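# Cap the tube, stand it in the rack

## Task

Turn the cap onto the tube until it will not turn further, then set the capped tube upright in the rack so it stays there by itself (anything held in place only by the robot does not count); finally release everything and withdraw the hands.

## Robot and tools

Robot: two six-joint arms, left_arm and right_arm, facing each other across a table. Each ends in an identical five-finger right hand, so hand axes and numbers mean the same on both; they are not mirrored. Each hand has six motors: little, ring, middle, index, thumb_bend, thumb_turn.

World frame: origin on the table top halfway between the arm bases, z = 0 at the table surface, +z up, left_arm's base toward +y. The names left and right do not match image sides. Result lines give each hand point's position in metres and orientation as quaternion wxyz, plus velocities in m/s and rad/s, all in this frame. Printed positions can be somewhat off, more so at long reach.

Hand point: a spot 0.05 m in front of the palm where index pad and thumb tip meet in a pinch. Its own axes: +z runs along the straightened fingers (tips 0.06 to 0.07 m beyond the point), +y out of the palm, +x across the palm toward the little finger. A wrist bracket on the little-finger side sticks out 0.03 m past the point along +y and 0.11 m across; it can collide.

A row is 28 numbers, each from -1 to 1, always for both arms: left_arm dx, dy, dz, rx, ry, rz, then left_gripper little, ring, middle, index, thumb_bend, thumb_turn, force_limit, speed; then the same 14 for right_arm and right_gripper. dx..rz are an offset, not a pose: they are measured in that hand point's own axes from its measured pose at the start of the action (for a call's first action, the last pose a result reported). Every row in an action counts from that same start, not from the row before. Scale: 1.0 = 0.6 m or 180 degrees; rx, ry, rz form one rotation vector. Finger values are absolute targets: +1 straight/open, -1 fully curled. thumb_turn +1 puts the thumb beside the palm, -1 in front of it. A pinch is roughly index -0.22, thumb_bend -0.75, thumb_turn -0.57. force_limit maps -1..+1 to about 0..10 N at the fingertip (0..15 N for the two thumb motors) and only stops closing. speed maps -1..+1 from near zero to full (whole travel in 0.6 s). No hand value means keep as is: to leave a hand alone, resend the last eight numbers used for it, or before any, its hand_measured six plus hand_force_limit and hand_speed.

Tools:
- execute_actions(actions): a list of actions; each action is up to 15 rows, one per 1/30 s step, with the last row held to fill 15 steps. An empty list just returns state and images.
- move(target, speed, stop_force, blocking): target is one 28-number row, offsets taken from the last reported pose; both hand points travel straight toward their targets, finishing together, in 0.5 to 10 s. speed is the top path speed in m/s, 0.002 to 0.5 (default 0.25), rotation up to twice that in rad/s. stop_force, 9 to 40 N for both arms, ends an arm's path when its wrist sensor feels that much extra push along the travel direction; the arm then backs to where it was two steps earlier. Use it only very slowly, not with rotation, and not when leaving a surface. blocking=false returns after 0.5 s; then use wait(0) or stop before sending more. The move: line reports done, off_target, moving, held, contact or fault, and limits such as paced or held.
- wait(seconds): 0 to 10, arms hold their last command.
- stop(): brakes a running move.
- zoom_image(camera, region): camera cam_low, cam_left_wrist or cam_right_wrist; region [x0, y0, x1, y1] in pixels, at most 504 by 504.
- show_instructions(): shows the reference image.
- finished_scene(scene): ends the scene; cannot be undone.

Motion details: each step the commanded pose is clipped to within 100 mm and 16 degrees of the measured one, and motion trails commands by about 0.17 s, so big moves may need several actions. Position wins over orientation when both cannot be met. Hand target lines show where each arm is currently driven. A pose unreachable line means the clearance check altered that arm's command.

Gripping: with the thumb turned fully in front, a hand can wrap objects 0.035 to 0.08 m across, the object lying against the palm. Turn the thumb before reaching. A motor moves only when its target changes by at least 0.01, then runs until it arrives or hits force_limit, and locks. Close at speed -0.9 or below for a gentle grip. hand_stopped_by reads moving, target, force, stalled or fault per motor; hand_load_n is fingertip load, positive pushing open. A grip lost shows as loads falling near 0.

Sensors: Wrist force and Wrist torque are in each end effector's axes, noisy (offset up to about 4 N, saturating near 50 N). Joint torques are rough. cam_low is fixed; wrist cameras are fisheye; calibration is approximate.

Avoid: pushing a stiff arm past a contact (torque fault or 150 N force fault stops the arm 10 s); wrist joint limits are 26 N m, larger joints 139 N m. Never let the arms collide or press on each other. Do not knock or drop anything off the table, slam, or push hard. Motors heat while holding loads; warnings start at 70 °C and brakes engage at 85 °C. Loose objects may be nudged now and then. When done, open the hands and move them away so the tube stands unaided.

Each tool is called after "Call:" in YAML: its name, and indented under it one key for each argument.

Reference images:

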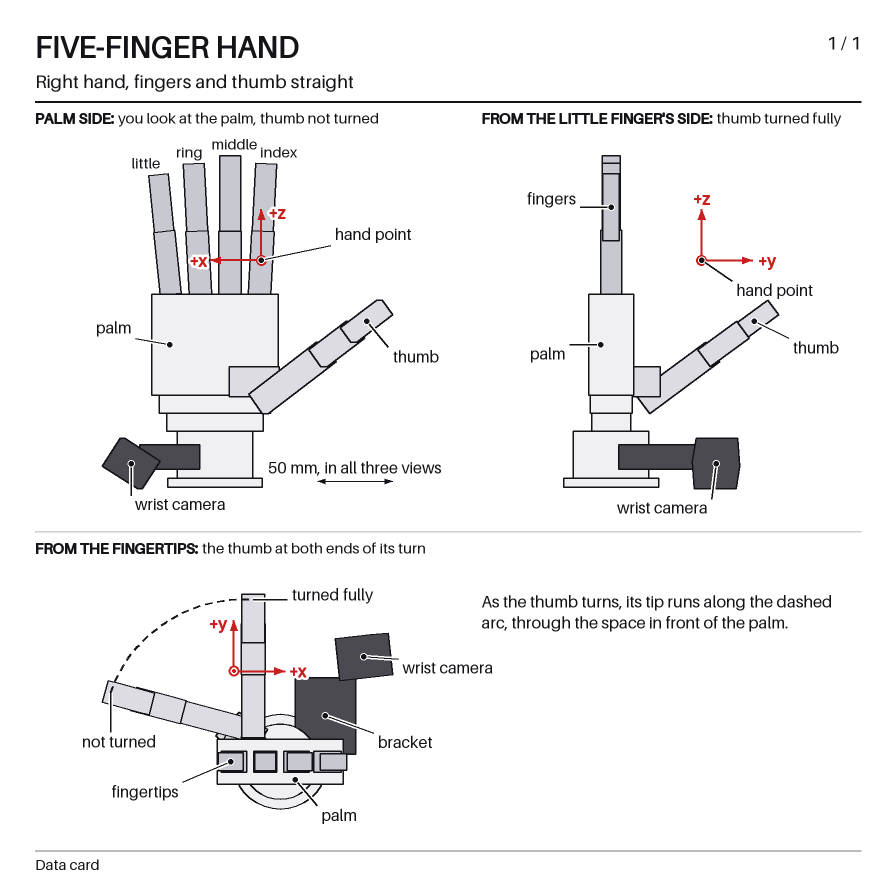

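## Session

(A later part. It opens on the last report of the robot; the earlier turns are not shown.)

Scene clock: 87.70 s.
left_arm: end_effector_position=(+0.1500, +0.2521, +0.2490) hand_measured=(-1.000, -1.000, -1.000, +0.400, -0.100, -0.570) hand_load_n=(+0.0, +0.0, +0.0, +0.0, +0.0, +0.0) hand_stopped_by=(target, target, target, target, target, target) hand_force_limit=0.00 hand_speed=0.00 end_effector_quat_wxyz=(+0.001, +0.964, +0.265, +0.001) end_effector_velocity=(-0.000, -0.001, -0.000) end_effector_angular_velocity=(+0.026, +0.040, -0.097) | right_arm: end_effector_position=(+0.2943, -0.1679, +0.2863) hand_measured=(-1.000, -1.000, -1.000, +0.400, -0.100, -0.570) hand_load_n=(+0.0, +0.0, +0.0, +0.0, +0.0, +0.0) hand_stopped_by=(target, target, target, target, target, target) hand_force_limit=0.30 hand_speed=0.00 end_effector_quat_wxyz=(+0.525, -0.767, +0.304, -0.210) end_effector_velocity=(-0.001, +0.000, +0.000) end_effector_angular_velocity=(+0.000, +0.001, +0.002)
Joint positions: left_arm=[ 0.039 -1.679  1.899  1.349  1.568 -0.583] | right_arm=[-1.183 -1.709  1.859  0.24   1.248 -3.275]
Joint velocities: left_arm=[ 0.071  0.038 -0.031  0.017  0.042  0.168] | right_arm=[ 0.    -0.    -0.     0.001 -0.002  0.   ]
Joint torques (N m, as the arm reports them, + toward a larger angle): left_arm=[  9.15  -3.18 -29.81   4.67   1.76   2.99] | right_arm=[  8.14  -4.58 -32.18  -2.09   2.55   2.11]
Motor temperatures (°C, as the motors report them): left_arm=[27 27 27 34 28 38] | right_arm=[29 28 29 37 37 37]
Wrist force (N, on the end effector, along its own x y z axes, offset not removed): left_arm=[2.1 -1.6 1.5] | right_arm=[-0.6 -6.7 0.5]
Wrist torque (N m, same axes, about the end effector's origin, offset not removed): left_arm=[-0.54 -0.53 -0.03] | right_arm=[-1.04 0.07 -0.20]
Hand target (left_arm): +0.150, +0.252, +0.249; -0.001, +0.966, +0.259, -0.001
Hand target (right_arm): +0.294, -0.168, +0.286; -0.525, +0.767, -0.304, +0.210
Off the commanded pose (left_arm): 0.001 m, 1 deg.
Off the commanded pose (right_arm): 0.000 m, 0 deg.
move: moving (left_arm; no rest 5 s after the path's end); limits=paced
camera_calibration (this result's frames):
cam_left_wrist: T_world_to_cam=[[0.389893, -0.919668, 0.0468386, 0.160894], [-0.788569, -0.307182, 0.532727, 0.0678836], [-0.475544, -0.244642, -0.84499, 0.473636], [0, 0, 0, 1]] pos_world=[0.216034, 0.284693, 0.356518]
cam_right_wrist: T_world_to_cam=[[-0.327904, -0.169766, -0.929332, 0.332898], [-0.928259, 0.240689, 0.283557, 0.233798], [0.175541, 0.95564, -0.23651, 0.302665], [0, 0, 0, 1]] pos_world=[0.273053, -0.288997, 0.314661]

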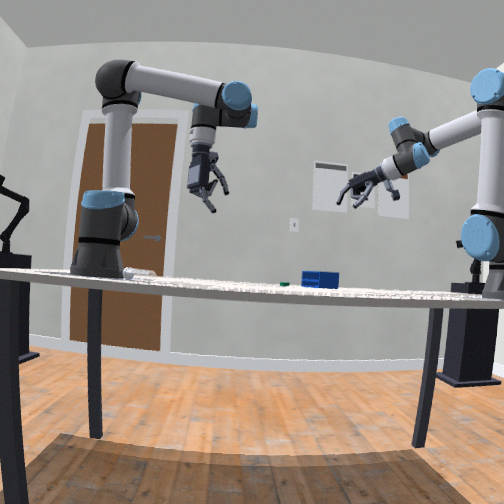

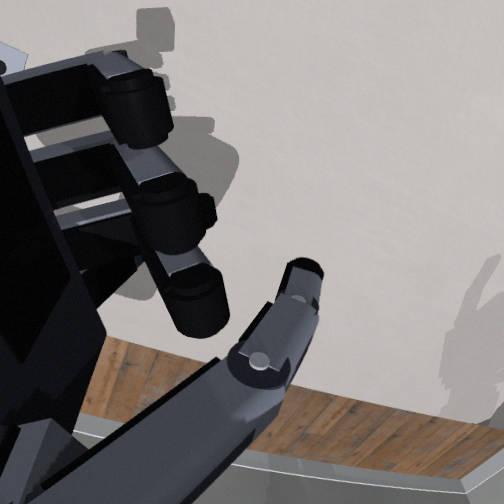

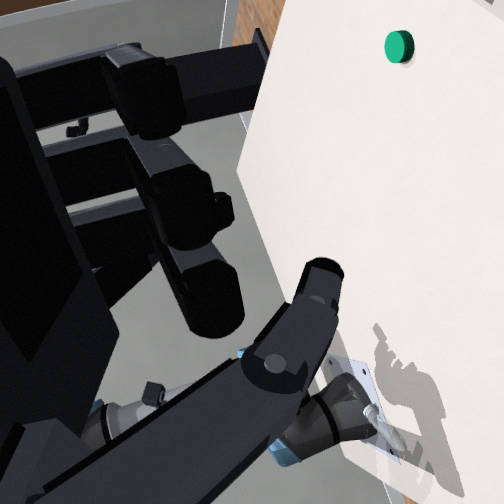

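Call:
move:
  target: [-0.115,-0.297,0.29,0.33,0,0,-1,-1,-1,0.4,-0.1,-0.57,0,0,0,0,0,0,0,0,-1,-1,-1,0.4,-0.1,-0.57,0.3,0]
  speed: 0.12

Scene clock: 92.63 s.
left_arm: end_effector_position=(+0.0009, +0.3706, +0.0739) hand_measured=(-1.000, -1.000, -1.000, +0.400, -0.100, -0.570) hand_load_n=(+0.0, +0.0, +0.0, +0.0, +0.0, +0.0) hand_stopped_by=(target, target, target, target, target, target) hand_force_limit=0.00 hand_speed=0.00 end_effector_quat_wxyz=(-0.477, +0.838, +0.231, -0.129) end_effector_velocity=(-0.001, +0.001, -0.001) end_effector_angular_velocity=(+0.005, +0.004, +0.001) | right_arm: end_effector_position=(+0.2943, -0.1679, +0.2863) hand_measured=(-1.000, -1.000, -1.000, +0.400, -0.100, -0.570) hand_load_n=(+0.0, +0.0, +0.0, +0.0, +0.0, +0.0) hand_stopped_by=(target, target, target, target, target, target) hand_force_limit=0.30 hand_speed=0.00 end_effector_quat_wxyz=(+0.525, -0.767, +0.304, -0.210) end_effector_velocity=(+0.000, -0.000, +0.000) end_effector_angular_velocity=(+0.001, -0.001, -0.001)
Joint positions: left_arm=[-0.022 -1.039  2.17   1.371  2.111 -0.37 ] | right_arm=[-1.183 -1.709  1.859  0.24   1.248 -3.275]
Joint velocities: left_arm=[-0.     0.007  0.001 -0.002  0.004  0.003] | right_arm=[-0.    -0.001  0.    -0.001  0.001  0.001]
Joint torques (N m, as the arm reports them, + toward a larger angle): left_arm=[-10.33 -17.61   4.18   0.21   2.09   2.46] | right_arm=[  8.77  -4.58 -32.23  -1.98   2.62   2.21]
Motor temperatures (°C, as the motors report them): left_arm=[27 27 27 34 28 38] | right_arm=[29 28 29 37 37 37]
Wrist force (N, on the end effector, along its own x y z axes, offset not removed): left_arm=[2.1 -1.7 1.8] | right_arm=[2.5 1.1 -1.5]
Wrist torque (N m, same axes, about the end effector's origin, offset not removed): left_arm=[-0.55 -0.55 0.02] | right_arm=[0.36 0.04 0.27]
Hand target (left_arm): +0.001, +0.371, +0.074; -0.477, +0.838, +0.231, -0.129
Hand target (right_arm): +0.294, -0.168, +0.286; -0.525, +0.767, -0.304, +0.210
Off the commanded pose (left_arm): 0.001 m, 0 deg.
Off the commanded pose (right_arm): 0.000 m, 0 deg.
move: done
camera_calibration (this result's frames):
cam_left_wrist: T_world_to_cam=[[0.165646, -0.535566, -0.828088, 0.258663], [-0.519643, -0.761063, 0.388271, 0.258524], [-0.838172, 0.365994, -0.40437, 0.025212], [0, 0, 0, 1]] pos_world=[0.112625, 0.326057, 0.124014]
cam_right_wrist: T_world_to_cam=[[-0.327903, -0.169766, -0.929332, 0.332898], [-0.928259, 0.240689, 0.283557, 0.233798], [0.175541, 0.95564, -0.23651, 0.302665], [0, 0, 0, 1]] pos_world=[0.273053, -0.288997, 0.314661]

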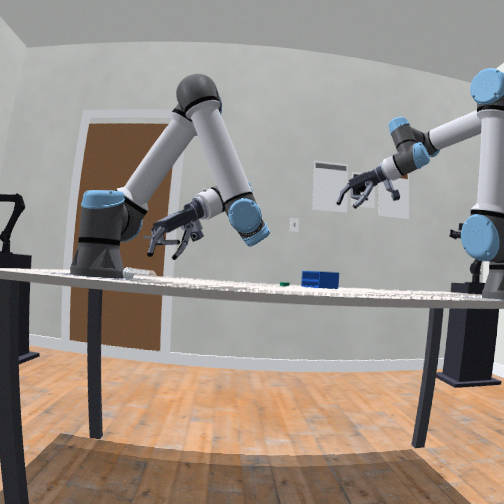

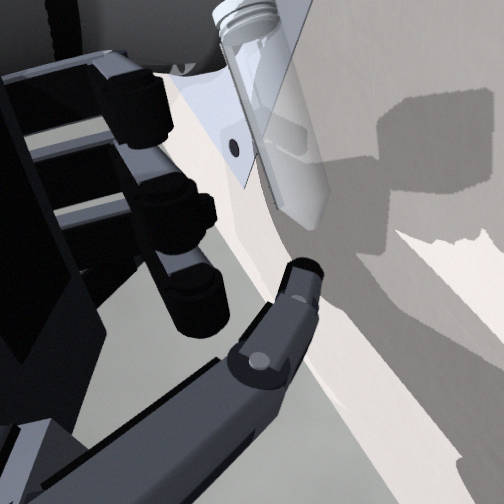

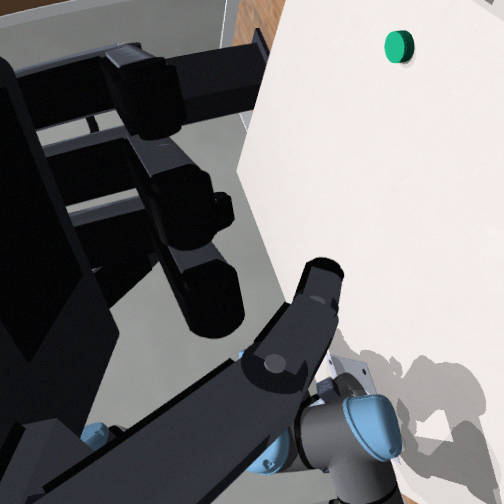

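Call:
move:
  target: [0.032,-0.015,0.07,0,-0.06,-0.036,-1,-1,-1,0.4,-0.1,-0.57,0,0,0,0,0,0,0,0,-1,-1,-1,0.4,-0.1,-0.57,0.3,0]
  speed: 0.05

Call:
zoom_image:
  camera: "cam_low"
  region: [80, 190, 220, 290]

Scene clock: 95.50 s.
left_arm: end_effector_position=(-0.0032, +0.4151, +0.0604) hand_measured=(-1.000, -1.000, -1.000, +0.400, -0.100, -0.570) hand_load_n=(+0.0, +0.0, +0.0, +0.0, +0.0, +0.0) hand_stopped_by=(target, target, target, target, target, target) hand_force_limit=0.00 hand_speed=0.00 end_effector_quat_wxyz=(-0.459, +0.808, +0.321, -0.180) end_effector_velocity=(-0.000, +0.002, -0.001) end_effector_angular_velocity=(+0.000, -0.000, +0.011) | right_arm: end_effector_position=(+0.2943, -0.1679, +0.2863) hand_measured=(-1.000, -1.000, -1.000, +0.400, -0.100, -0.570) hand_load_n=(+0.0, +0.0, +0.0, +0.0, +0.0, +0.0) hand_stopped_by=(target, target, target, target, target, target) hand_force_limit=0.30 hand_speed=0.00 end_effector_quat_wxyz=(+0.525, -0.767, +0.304, -0.210) end_effector_velocity=(-0.001, +0.000, +0.001) end_effector_angular_velocity=(+0.001, -0.002, +0.002)
Joint positions: left_arm=[ 0.041 -1.082  2.339  1.177  2.232 -0.488] | right_arm=[-1.183 -1.709  1.859  0.24   1.248 -3.275]
Joint velocities: left_arm=[ 0.003 -0.001  0.009 -0.012  0.006 -0.007] | right_arm=[ 0.    -0.002  0.     0.    -0.002 -0.001]
Joint torques (N m, as the arm reports them, + toward a larger angle): left_arm=[  9.54 -34.81   6.93   0.12   2.25  -2.53] | right_arm=[  9.02  -4.27 -32.77  -2.06   2.61   2.15]
Motor temperatures (°C, as the motors report them): left_arm=[27 27 27 34 28 38] | right_arm=[29 28 29 37 37 37]
Wrist force (N, on the end effector, along its own x y z axes, offset not removed): left_arm=[0.1 -1.2 2.3] | right_arm=[-1.4 0.5 -1.7]
Wrist torque (N m, same axes, about the end effector's origin, offset not removed): left_arm=[-0.54 -0.23 -0.04] | right_arm=[0.00 0.54 0.31]
Hand target (left_arm): -0.003, +0.415, +0.060; -0.459, +0.808, +0.322, -0.180
Hand target (right_arm): +0.294, -0.168, +0.286; -0.525, +0.767, -0.304, +0.210
Off the commanded pose (left_arm): 0.000 m, 0 deg.
Off the commanded pose (right_arm): 0.000 m, 0 deg.
move: done
camera_calibration (this result's frames):
cam_left_wrist: T_world_to_cam=[[0.278535, -0.486921, -0.827844, 0.252139], [-0.342572, -0.855628, 0.388002, 0.335422], [-0.897253, 0.175524, -0.405128, 0.0789884], [0, 0, 0, 1]] pos_world=[0.115549, 0.395904, 0.110588]
cam_right_wrist: T_world_to_cam=[[-0.327904, -0.169766, -0.929332, 0.332898], [-0.928259, 0.240689, 0.283557, 0.233798], [0.175542, 0.95564, -0.23651, 0.302665], [0, 0, 0, 1]] pos_world=[0.273053, -0.288997, 0.314661]

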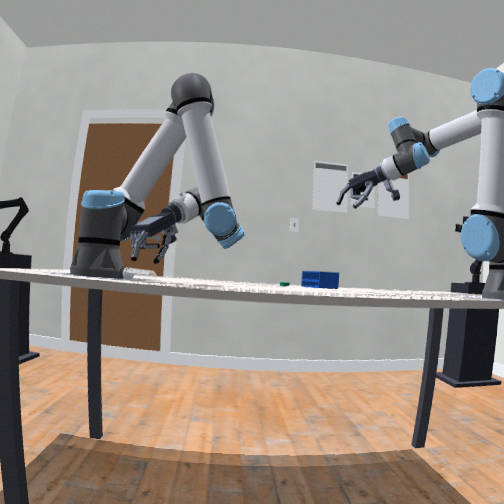

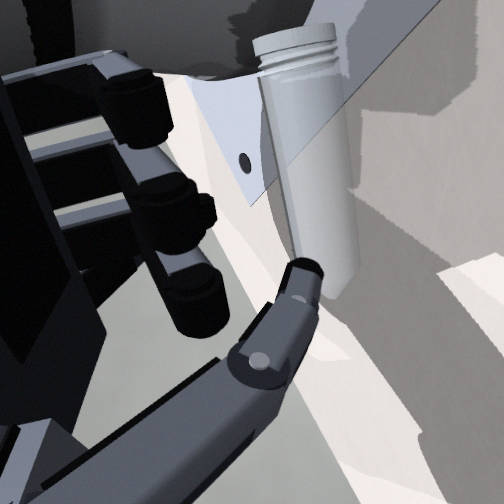

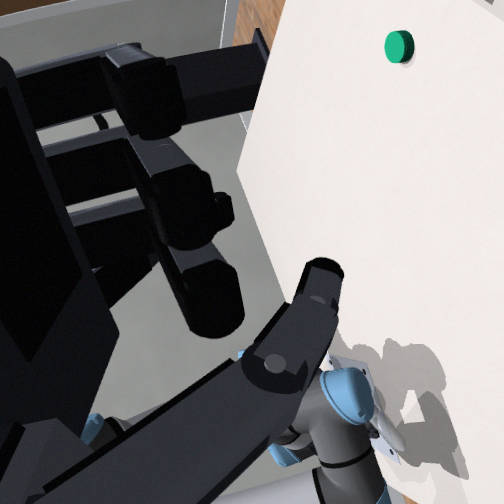

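Region (80, 190, 220, 290) of cam_low's 504x504 image, scaled by 3.600, with more detail than that image has; it fills the top 360 rows of this view, and the rest is white.

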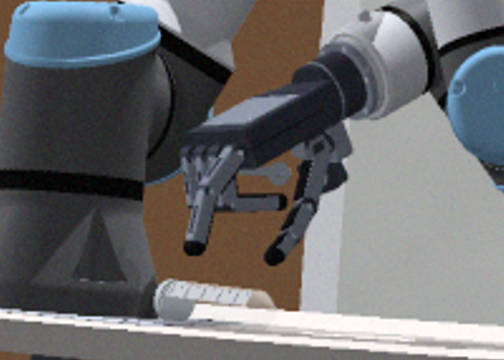

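Call:
move:
  target: [0,0.051,0.036,0,0,0,-1,-1,-1,0.4,-0.1,-0.57,0,0,0,0,0,0,0,0,-1,-1,-1,0.4,-0.1,-0.57,0.3,0]
  speed: 0.03

Call:
move:
  target: [0,0,0,0,0,0,-1,-1,-1,-0.2,-0.6,-0.57,0.3,-0.8,0,0,0,0,0,0,-1,-1,-1,0.4,-0.1,-0.57,0.3,0]

Scene clock: 97.33 s.
left_arm: end_effector_position=(-0.0050, +0.4174, +0.0232) hand_measured=(-1.000, -1.000, -1.000, +0.400, -0.100, -0.570) hand_load_n=(+0.0, +0.0, +0.0, +0.0, +0.0, +0.0) hand_stopped_by=(target, target, target, target, target, target) hand_force_limit=0.00 hand_speed=0.00 end_effector_quat_wxyz=(-0.460, +0.808, +0.321, -0.180) end_effector_velocity=(-0.000, +0.000, -0.002) end_effector_angular_velocity=(+0.000, -0.000, -0.000) | right_arm: end_effector_position=(+0.2943, -0.1679, +0.2863) hand_measured=(-1.000, -1.000, -1.000, +0.400, -0.100, -0.570) hand_load_n=(+0.0, +0.0, +0.0, +0.0, +0.0, +0.0) hand_stopped_by=(target, target, target, target, target, target) hand_force_limit=0.30 hand_speed=0.00 end_effector_quat_wxyz=(+0.525, -0.767, +0.304, -0.210) end_effector_velocity=(-0.000, +0.000, -0.000) end_effector_angular_velocity=(-0.000, +0.000, +0.001)
Joint positions: left_arm=[ 0.034 -0.967  2.342  1.056  2.238 -0.495] | right_arm=[-1.183 -1.709  1.859  0.24   1.248 -3.275]
Joint velocities: left_arm=[-0.001  0.006 -0.    -0.006  0.001 -0.001] | right_arm=[ 0.  0.  0. -0. -0. -0.]
Joint torques (N m, as the arm reports them, + toward a larger angle): left_arm=[-10.92 -17.47 -14.05  -0.08   2.35  -2.63] | right_arm=[  8.54  -4.54 -31.9   -2.12   2.54   2.38]
Motor temperatures (°C, as the motors report them): left_arm=[27 27 27 34 28 38] | right_arm=[29 28 29 37 37 37]
Wrist force (N, on the end effector, along its own x y z axes, offset not removed): left_arm=[0.2 -0.5 2.0] | right_arm=[1.8 2.7 0.5]
Wrist torque (N m, same axes, about the end effector's origin, offset not removed): left_arm=[-0.34 -0.23 -0.06] | right_arm=[0.45 0.00 0.22]
Hand target (left_arm): -0.005, +0.417, +0.023; -0.459, +0.808, +0.321, -0.180
Hand target (right_arm): +0.294, -0.168, +0.286; -0.525, +0.767, -0.304, +0.210
Off the commanded pose (left_arm): 0.000 m, 0 deg.
Off the commanded pose (right_arm): 0.000 m, 0 deg.
move: done
camera_calibration (this result's frames):
cam_left_wrist: T_world_to_cam=[[0.278506, -0.486896, -0.827869, 0.222946], [-0.342562, -0.855639, 0.387986, 0.351153], [-0.897266, 0.17554, -0.405093, 0.0618833], [0, 0, 0, 1]] pos_world=[0.113726, 0.398149, 0.073396]
cam_right_wrist: T_world_to_cam=[[-0.327904, -0.169766, -0.929332, 0.332898], [-0.928259, 0.240689, 0.283557, 0.233798], [0.175542, 0.95564, -0.23651, 0.302665], [0, 0, 0, 1]] pos_world=[0.273053, -0.288997, 0.314661]

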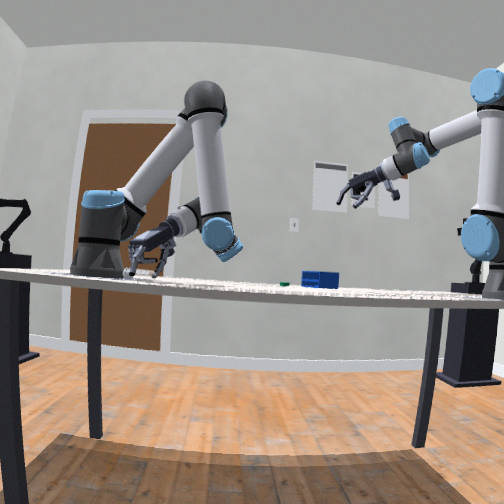

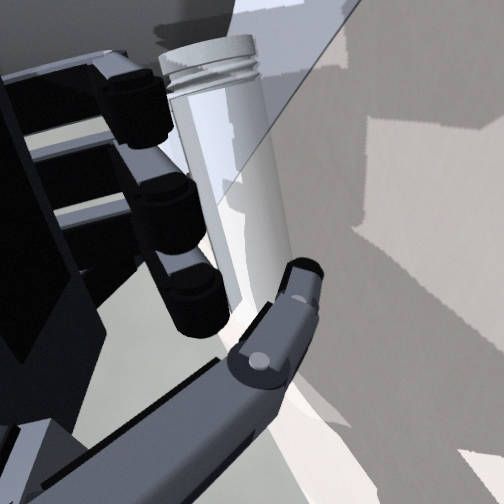

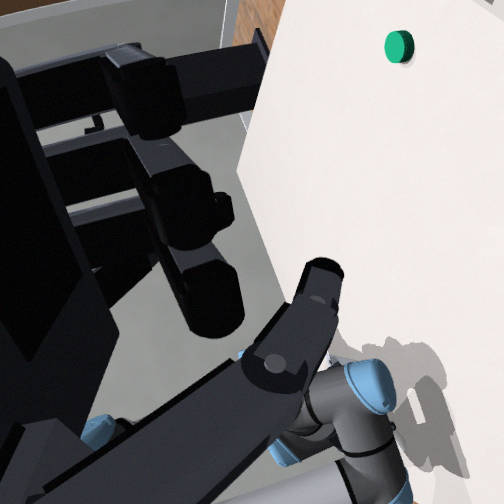

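Scene clock: 98.83 s.
left_arm: end_effector_position=(-0.0050, +0.4174, +0.0232) hand_measured=(-1.000, -1.000, -1.000, +0.082, -0.336, -0.570) hand_load_n=(+0.0, +0.0, +0.0, +12.0, +10.0, +2.5) hand_stopped_by=(target, target, target, force, force, target) hand_force_limit=0.30 hand_speed=-0.80 end_effector_quat_wxyz=(-0.460, +0.808, +0.321, -0.180) end_effector_velocity=(+0.000, +0.000, -0.000) end_effector_angular_velocity=(+0.002, +0.000, +0.001) | right_arm: end_effector_position=(+0.2943, -0.1679, +0.2863) hand_measured=(-1.000, -1.000, -1.000, +0.400, -0.100, -0.570) hand_load_n=(+0.0, +0.0, +0.0, +0.0, +0.0, +0.0) hand_stopped_by=(target, target, target, target, target, target) hand_force_limit=0.30 hand_speed=0.00 end_effector_quat_wxyz=(+0.525, -0.767, +0.304, -0.210) end_effector_velocity=(+0.000, +0.000, +0.000) end_effector_angular_velocity=(+0.001, -0.001, -0.000)
Joint positions: left_arm=[ 0.034 -0.967  2.342  1.056  2.238 -0.495] | right_arm=[-1.183 -1.709  1.859  0.24   1.248 -3.275]
Joint velocities: left_arm=[ 0.001  0.002 -0.    -0.     0.    -0.   ] | right_arm=[-0.    -0.     0.    -0.001  0.    -0.   ]
Joint torques (N m, as the arm reports them, + toward a larger angle): left_arm=[ -0.34 -36.36  -6.63   3.26   0.52  -1.21] | right_arm=[  8.43  -4.91 -32.01  -2.2    2.62   2.24]
Motor temperatures (°C, as the motors report them): left_arm=[27 27 27 34 28 38] | right_arm=[29 28 29 37 37 37]
Wrist force (N, on the end effector, along its own x y z axes, offset not removed): left_arm=[1.2 -1.0 1.8] | right_arm=[4.9 0.6 0.7]
Wrist torque (N m, same axes, about the end effector's origin, offset not removed): left_arm=[-0.47 -0.40 -0.01] | right_arm=[0.11 -0.58 0.28]
Hand target (left_arm): -0.005, +0.417, +0.023; -0.460, +0.808, +0.321, -0.180
Hand target (right_arm): +0.294, -0.168, +0.286; -0.525, +0.767, -0.304, +0.210
Off the commanded pose (left_arm): 0.000 m, 0 deg.
Off the commanded pose (right_arm): 0.000 m, 0 deg.
move: done
camera_calibration (this result's frames):
cam_left_wrist: T_world_to_cam=[[0.278505, -0.486886, -0.827875, 0.222943], [-0.342562, -0.855644, 0.387976, 0.351144], [-0.897266, 0.175545, -0.40509, 0.0618761], [0, 0, 0, 1]] pos_world=[0.113717, 0.39814, 0.0733989]
cam_right_wrist: T_world_to_cam=[[-0.327904, -0.169766, -0.929332, 0.332898], [-0.928259, 0.240689, 0.283557, 0.233798], [0.175542, 0.95564, -0.23651, 0.302665], [0, 0, 0, 1]] pos_world=[0.273053, -0.288997, 0.314661]

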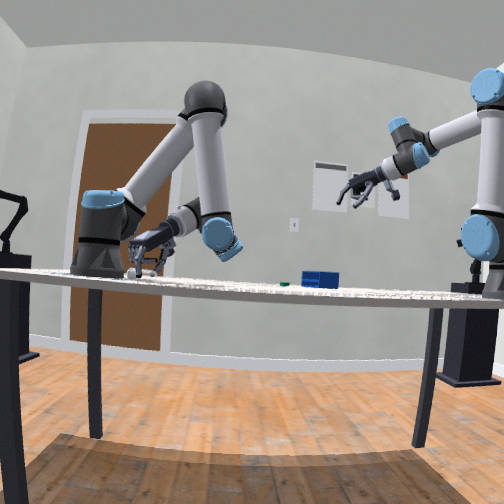

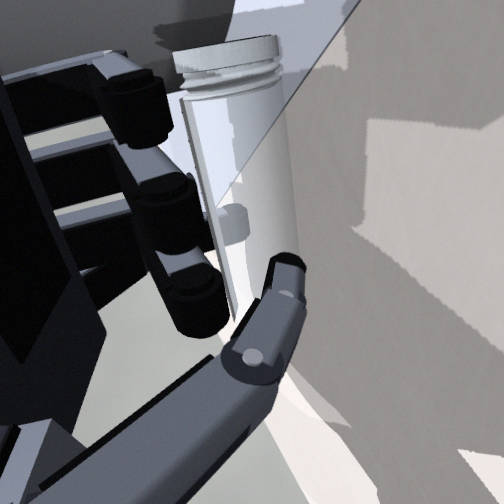

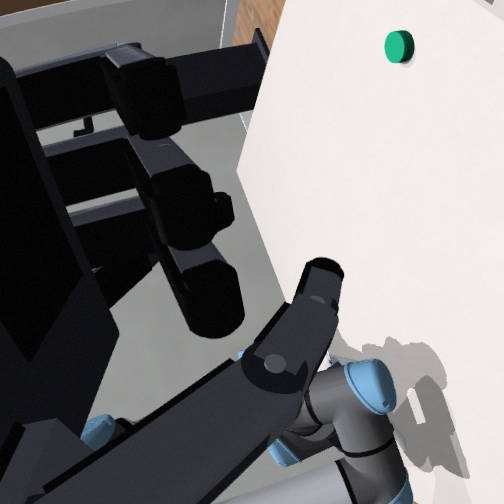

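Call:
move:
  target: [-0.01,-0.015,-0.02,0,0,0,-1,-1,-1,-0.2,-0.6,-0.57,0.3,-0.8,0,0,0,0,0,0,-1,-1,-1,0.4,-0.1,-0.57,0.3,0]
  speed: 0.05

Call:
move:
  target: [-0.067,0.315,-0.535,0,0,0,-1,-1,-1,-0.2,-0.6,-0.57,0.3,-0.8,0.1,-0.2,-0.2,0,0,0,-1,-1,-1,0.4,-0.1,-0.57,0.3,0]
  speed: 0.15

Scene clock: 99.97 s.
left_arm: end_effector_position=(-0.0056, +0.4092, +0.0369) hand_measured=(-1.000, -1.000, -1.000, +0.082, -0.336, -0.570) hand_load_n=(+0.0, +0.0, +0.0, +12.0, +10.0, +2.5) hand_stopped_by=(target, target, target, force, force, target) hand_force_limit=0.30 hand_speed=-0.80 end_effector_quat_wxyz=(-0.460, +0.808, +0.321, -0.180) end_effector_velocity=(+0.000, -0.001, +0.002) end_effector_angular_velocity=(-0.002, +0.001, +0.000) | right_arm: end_effector_position=(+0.2943, -0.1679, +0.2863) hand_measured=(-1.000, -1.000, -1.000, +0.400, -0.100, -0.570) hand_load_n=(+0.0, +0.0, +0.0, +0.0, +0.0, +0.0) hand_stopped_by=(target, target, target, target, target, target) hand_force_limit=0.30 hand_speed=0.00 end_effector_quat_wxyz=(+0.525, -0.767, +0.304, -0.210) end_effector_velocity=(+0.000, -0.000, -0.000) end_effector_angular_velocity=(+0.000, +0.002, -0.002)
Joint positions: left_arm=[ 0.033 -1.005  2.323  1.112  2.238 -0.495] | right_arm=[-1.183 -1.709  1.859  0.24   1.248 -3.275]
Joint velocities: left_arm=[ 0.001 -0.006 -0.003  0.007  0.     0.001] | right_arm=[-0.     0.     0.     0.001  0.001  0.001]
Joint torques (N m, as the arm reports them, + toward a larger angle): left_arm=[ -0.84 -36.22 -12.21   4.47   0.49  -0.88] | right_arm=[  8.53  -4.54 -33.22  -2.17   2.71   2.19]
Motor temperatures (°C, as the motors report them): left_arm=[27 27 27 34 28 38] | right_arm=[29 28 29 37 37 37]
Wrist force (N, on the end effector, along its own x y z axes, offset not removed): left_arm=[0.8 -1.5 2.0] | right_arm=[3.3 -0.6 -5.0]
Wrist torque (N m, same axes, about the end effector's origin, offset not removed): left_arm=[-0.52 -0.34 -0.05] | right_arm=[0.13 -0.36 0.41]
Hand target (left_arm): -0.006, +0.409, +0.037; -0.460, +0.808, +0.321, -0.180
Hand target (right_arm): +0.294, -0.168, +0.286; -0.525, +0.767, -0.304, +0.210
Off the commanded pose (left_arm): 0.000 m, 0 deg.
Off the commanded pose (right_arm): 0.000 m, 0 deg.
move: done
camera_calibration (this result's frames):
cam_left_wrist: T_world_to_cam=[[0.278536, -0.486797, -0.827917, 0.23041], [-0.342491, -0.855702, 0.38791, 0.338639], [-0.897284, 0.175507, -0.405067, 0.0683611], [0, 0, 0, 1]] pos_world=[0.113143, 0.389939, 0.0870895]
cam_right_wrist: T_world_to_cam=[[-0.327904, -0.169766, -0.929332, 0.332898], [-0.928259, 0.240689, 0.283557, 0.233798], [0.175542, 0.95564, -0.23651, 0.302665], [0, 0, 0, 1]] pos_world=[0.273053, -0.288997, 0.314661]

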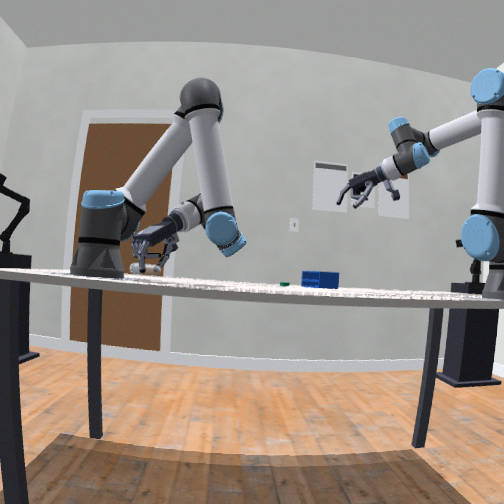

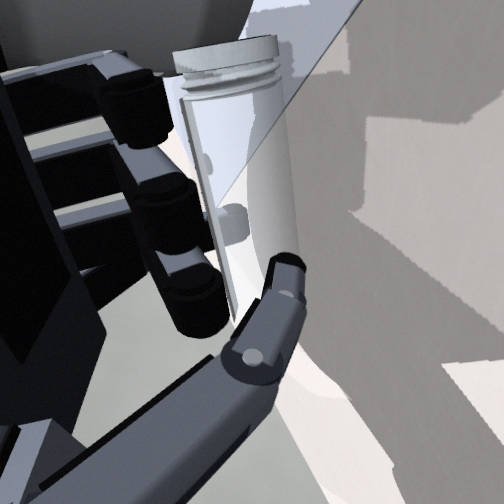

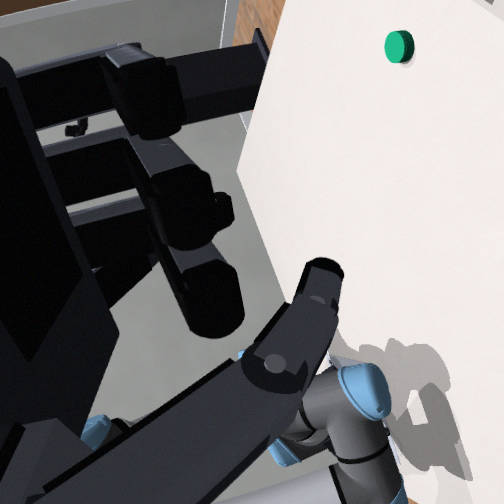

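Scene clock: 103.03 s.
left_arm: end_effector_position=(+0.2199, +0.1102, +0.0387) hand_measured=(-1.000, -1.000, -1.000, +0.082, -0.336, -0.570) hand_load_n=(+0.0, +0.0, +0.0, +12.0, +10.0, +2.5) hand_stopped_by=(target, target, target, force, force, target) hand_force_limit=0.30 hand_speed=-0.80 end_effector_quat_wxyz=(-0.459, +0.808, +0.322, -0.179) end_effector_velocity=(+0.001, -0.002, -0.000) end_effector_angular_velocity=(+0.002, +0.001, -0.001) | right_arm: end_effector_position=(+0.2905, -0.2588, +0.4415) hand_measured=(-1.000, -1.000, -1.000, +0.400, -0.100, -0.570) hand_load_n=(+0.0, +0.0, +0.0, +0.0, +0.0, +0.0) hand_stopped_by=(target, target, target, target, target, target) hand_force_limit=0.30 hand_speed=0.00 end_effector_quat_wxyz=(+0.525, -0.767, +0.304, -0.211) end_effector_velocity=(-0.000, -0.001, +0.001) end_effector_angular_velocity=(-0.002, -0.002, +0.001)
Joint positions: left_arm=[ 0.43  -0.47   1.065  1.969  1.918 -0.225] | right_arm=[-1.523 -1.851  1.577  0.738  0.937 -3.433]
Joint velocities: left_arm=[ 0.     0.007 -0.014  0.009 -0.001  0.001] | right_arm=[-0.002 -0.001 -0.002  0.003 -0.002 -0.004]
Joint torques (N m, as the arm reports them, + toward a larger angle): left_arm=[  8.86 -42.85 -27.83   4.47  -1.63   2.76] | right_arm=[ -8.96 -12.35 -31.78   1.91  -2.99  -2.23]
Motor temperatures (°C, as the motors report them): left_arm=[27 27 27 34 28 38] | right_arm=[29 28 29 37 37 37]
Wrist force (N, on the end effector, along its own x y z axes, offset not removed): left_arm=[1.2 -0.1 2.1] | right_arm=[-2.1 -0.3 0.7]
Wrist torque (N m, same axes, about the end effector's origin, offset not removed): left_arm=[-0.38 -0.43 -0.03] | right_arm=[-0.01 0.80 -0.10]
Hand target (left_arm): +0.220, +0.110, +0.039; -0.459, +0.808, +0.322, -0.179
Hand target (right_arm): +0.291, -0.259, +0.442; -0.525, +0.767, -0.304, +0.211
Off the commanded pose (left_arm): 0.001 m, 0 deg.
Off the commanded pose (right_arm): 0.000 m, 0 deg.
move: done
camera_calibration (this result's frames):
cam_left_wrist: T_world_to_cam=[[0.280389, -0.486935, -0.82721, 0.0231491], [-0.343119, -0.855684, 0.387394, 0.159495], [-0.896466, 0.175211, -0.407001, 0.323779], [0, 0, 0, 1]] pos_world=[0.338491, 0.0910196, 0.0891402]
cam_right_wrist: T_world_to_cam=[[-0.327706, -0.170124, -0.929337, 0.460376], [-0.928308, 0.240855, 0.283253, 0.208354], [0.175648, 0.955535, -0.236857, 0.426997], [0, 0, 0, 1]] pos_world=[0.269284, -0.379873, 0.469965]

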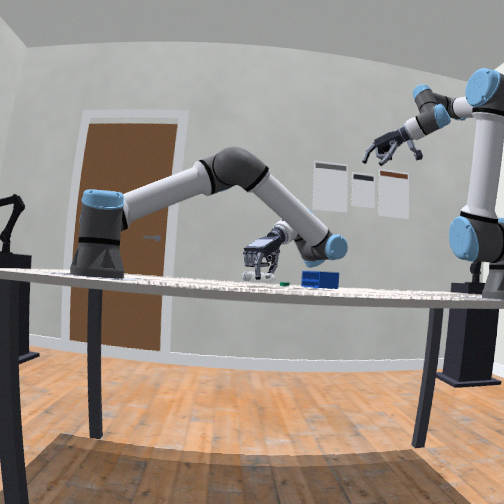

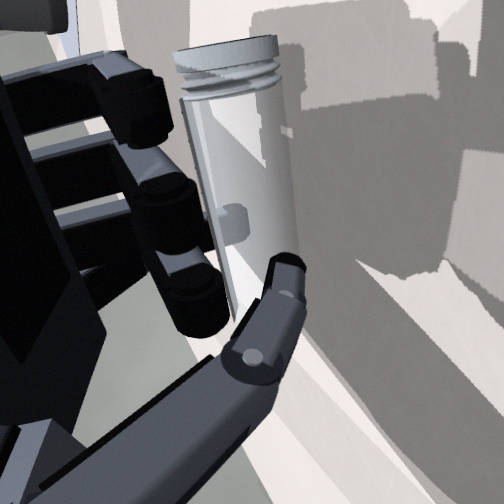

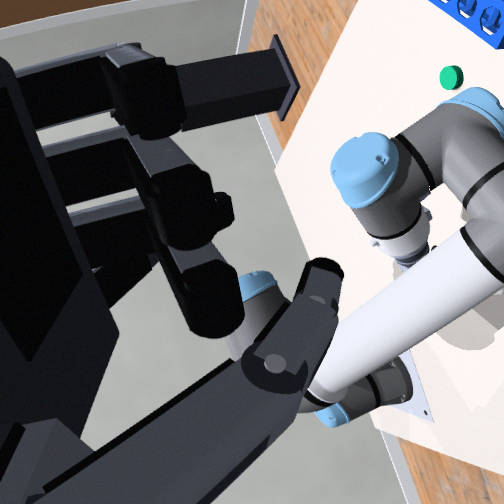

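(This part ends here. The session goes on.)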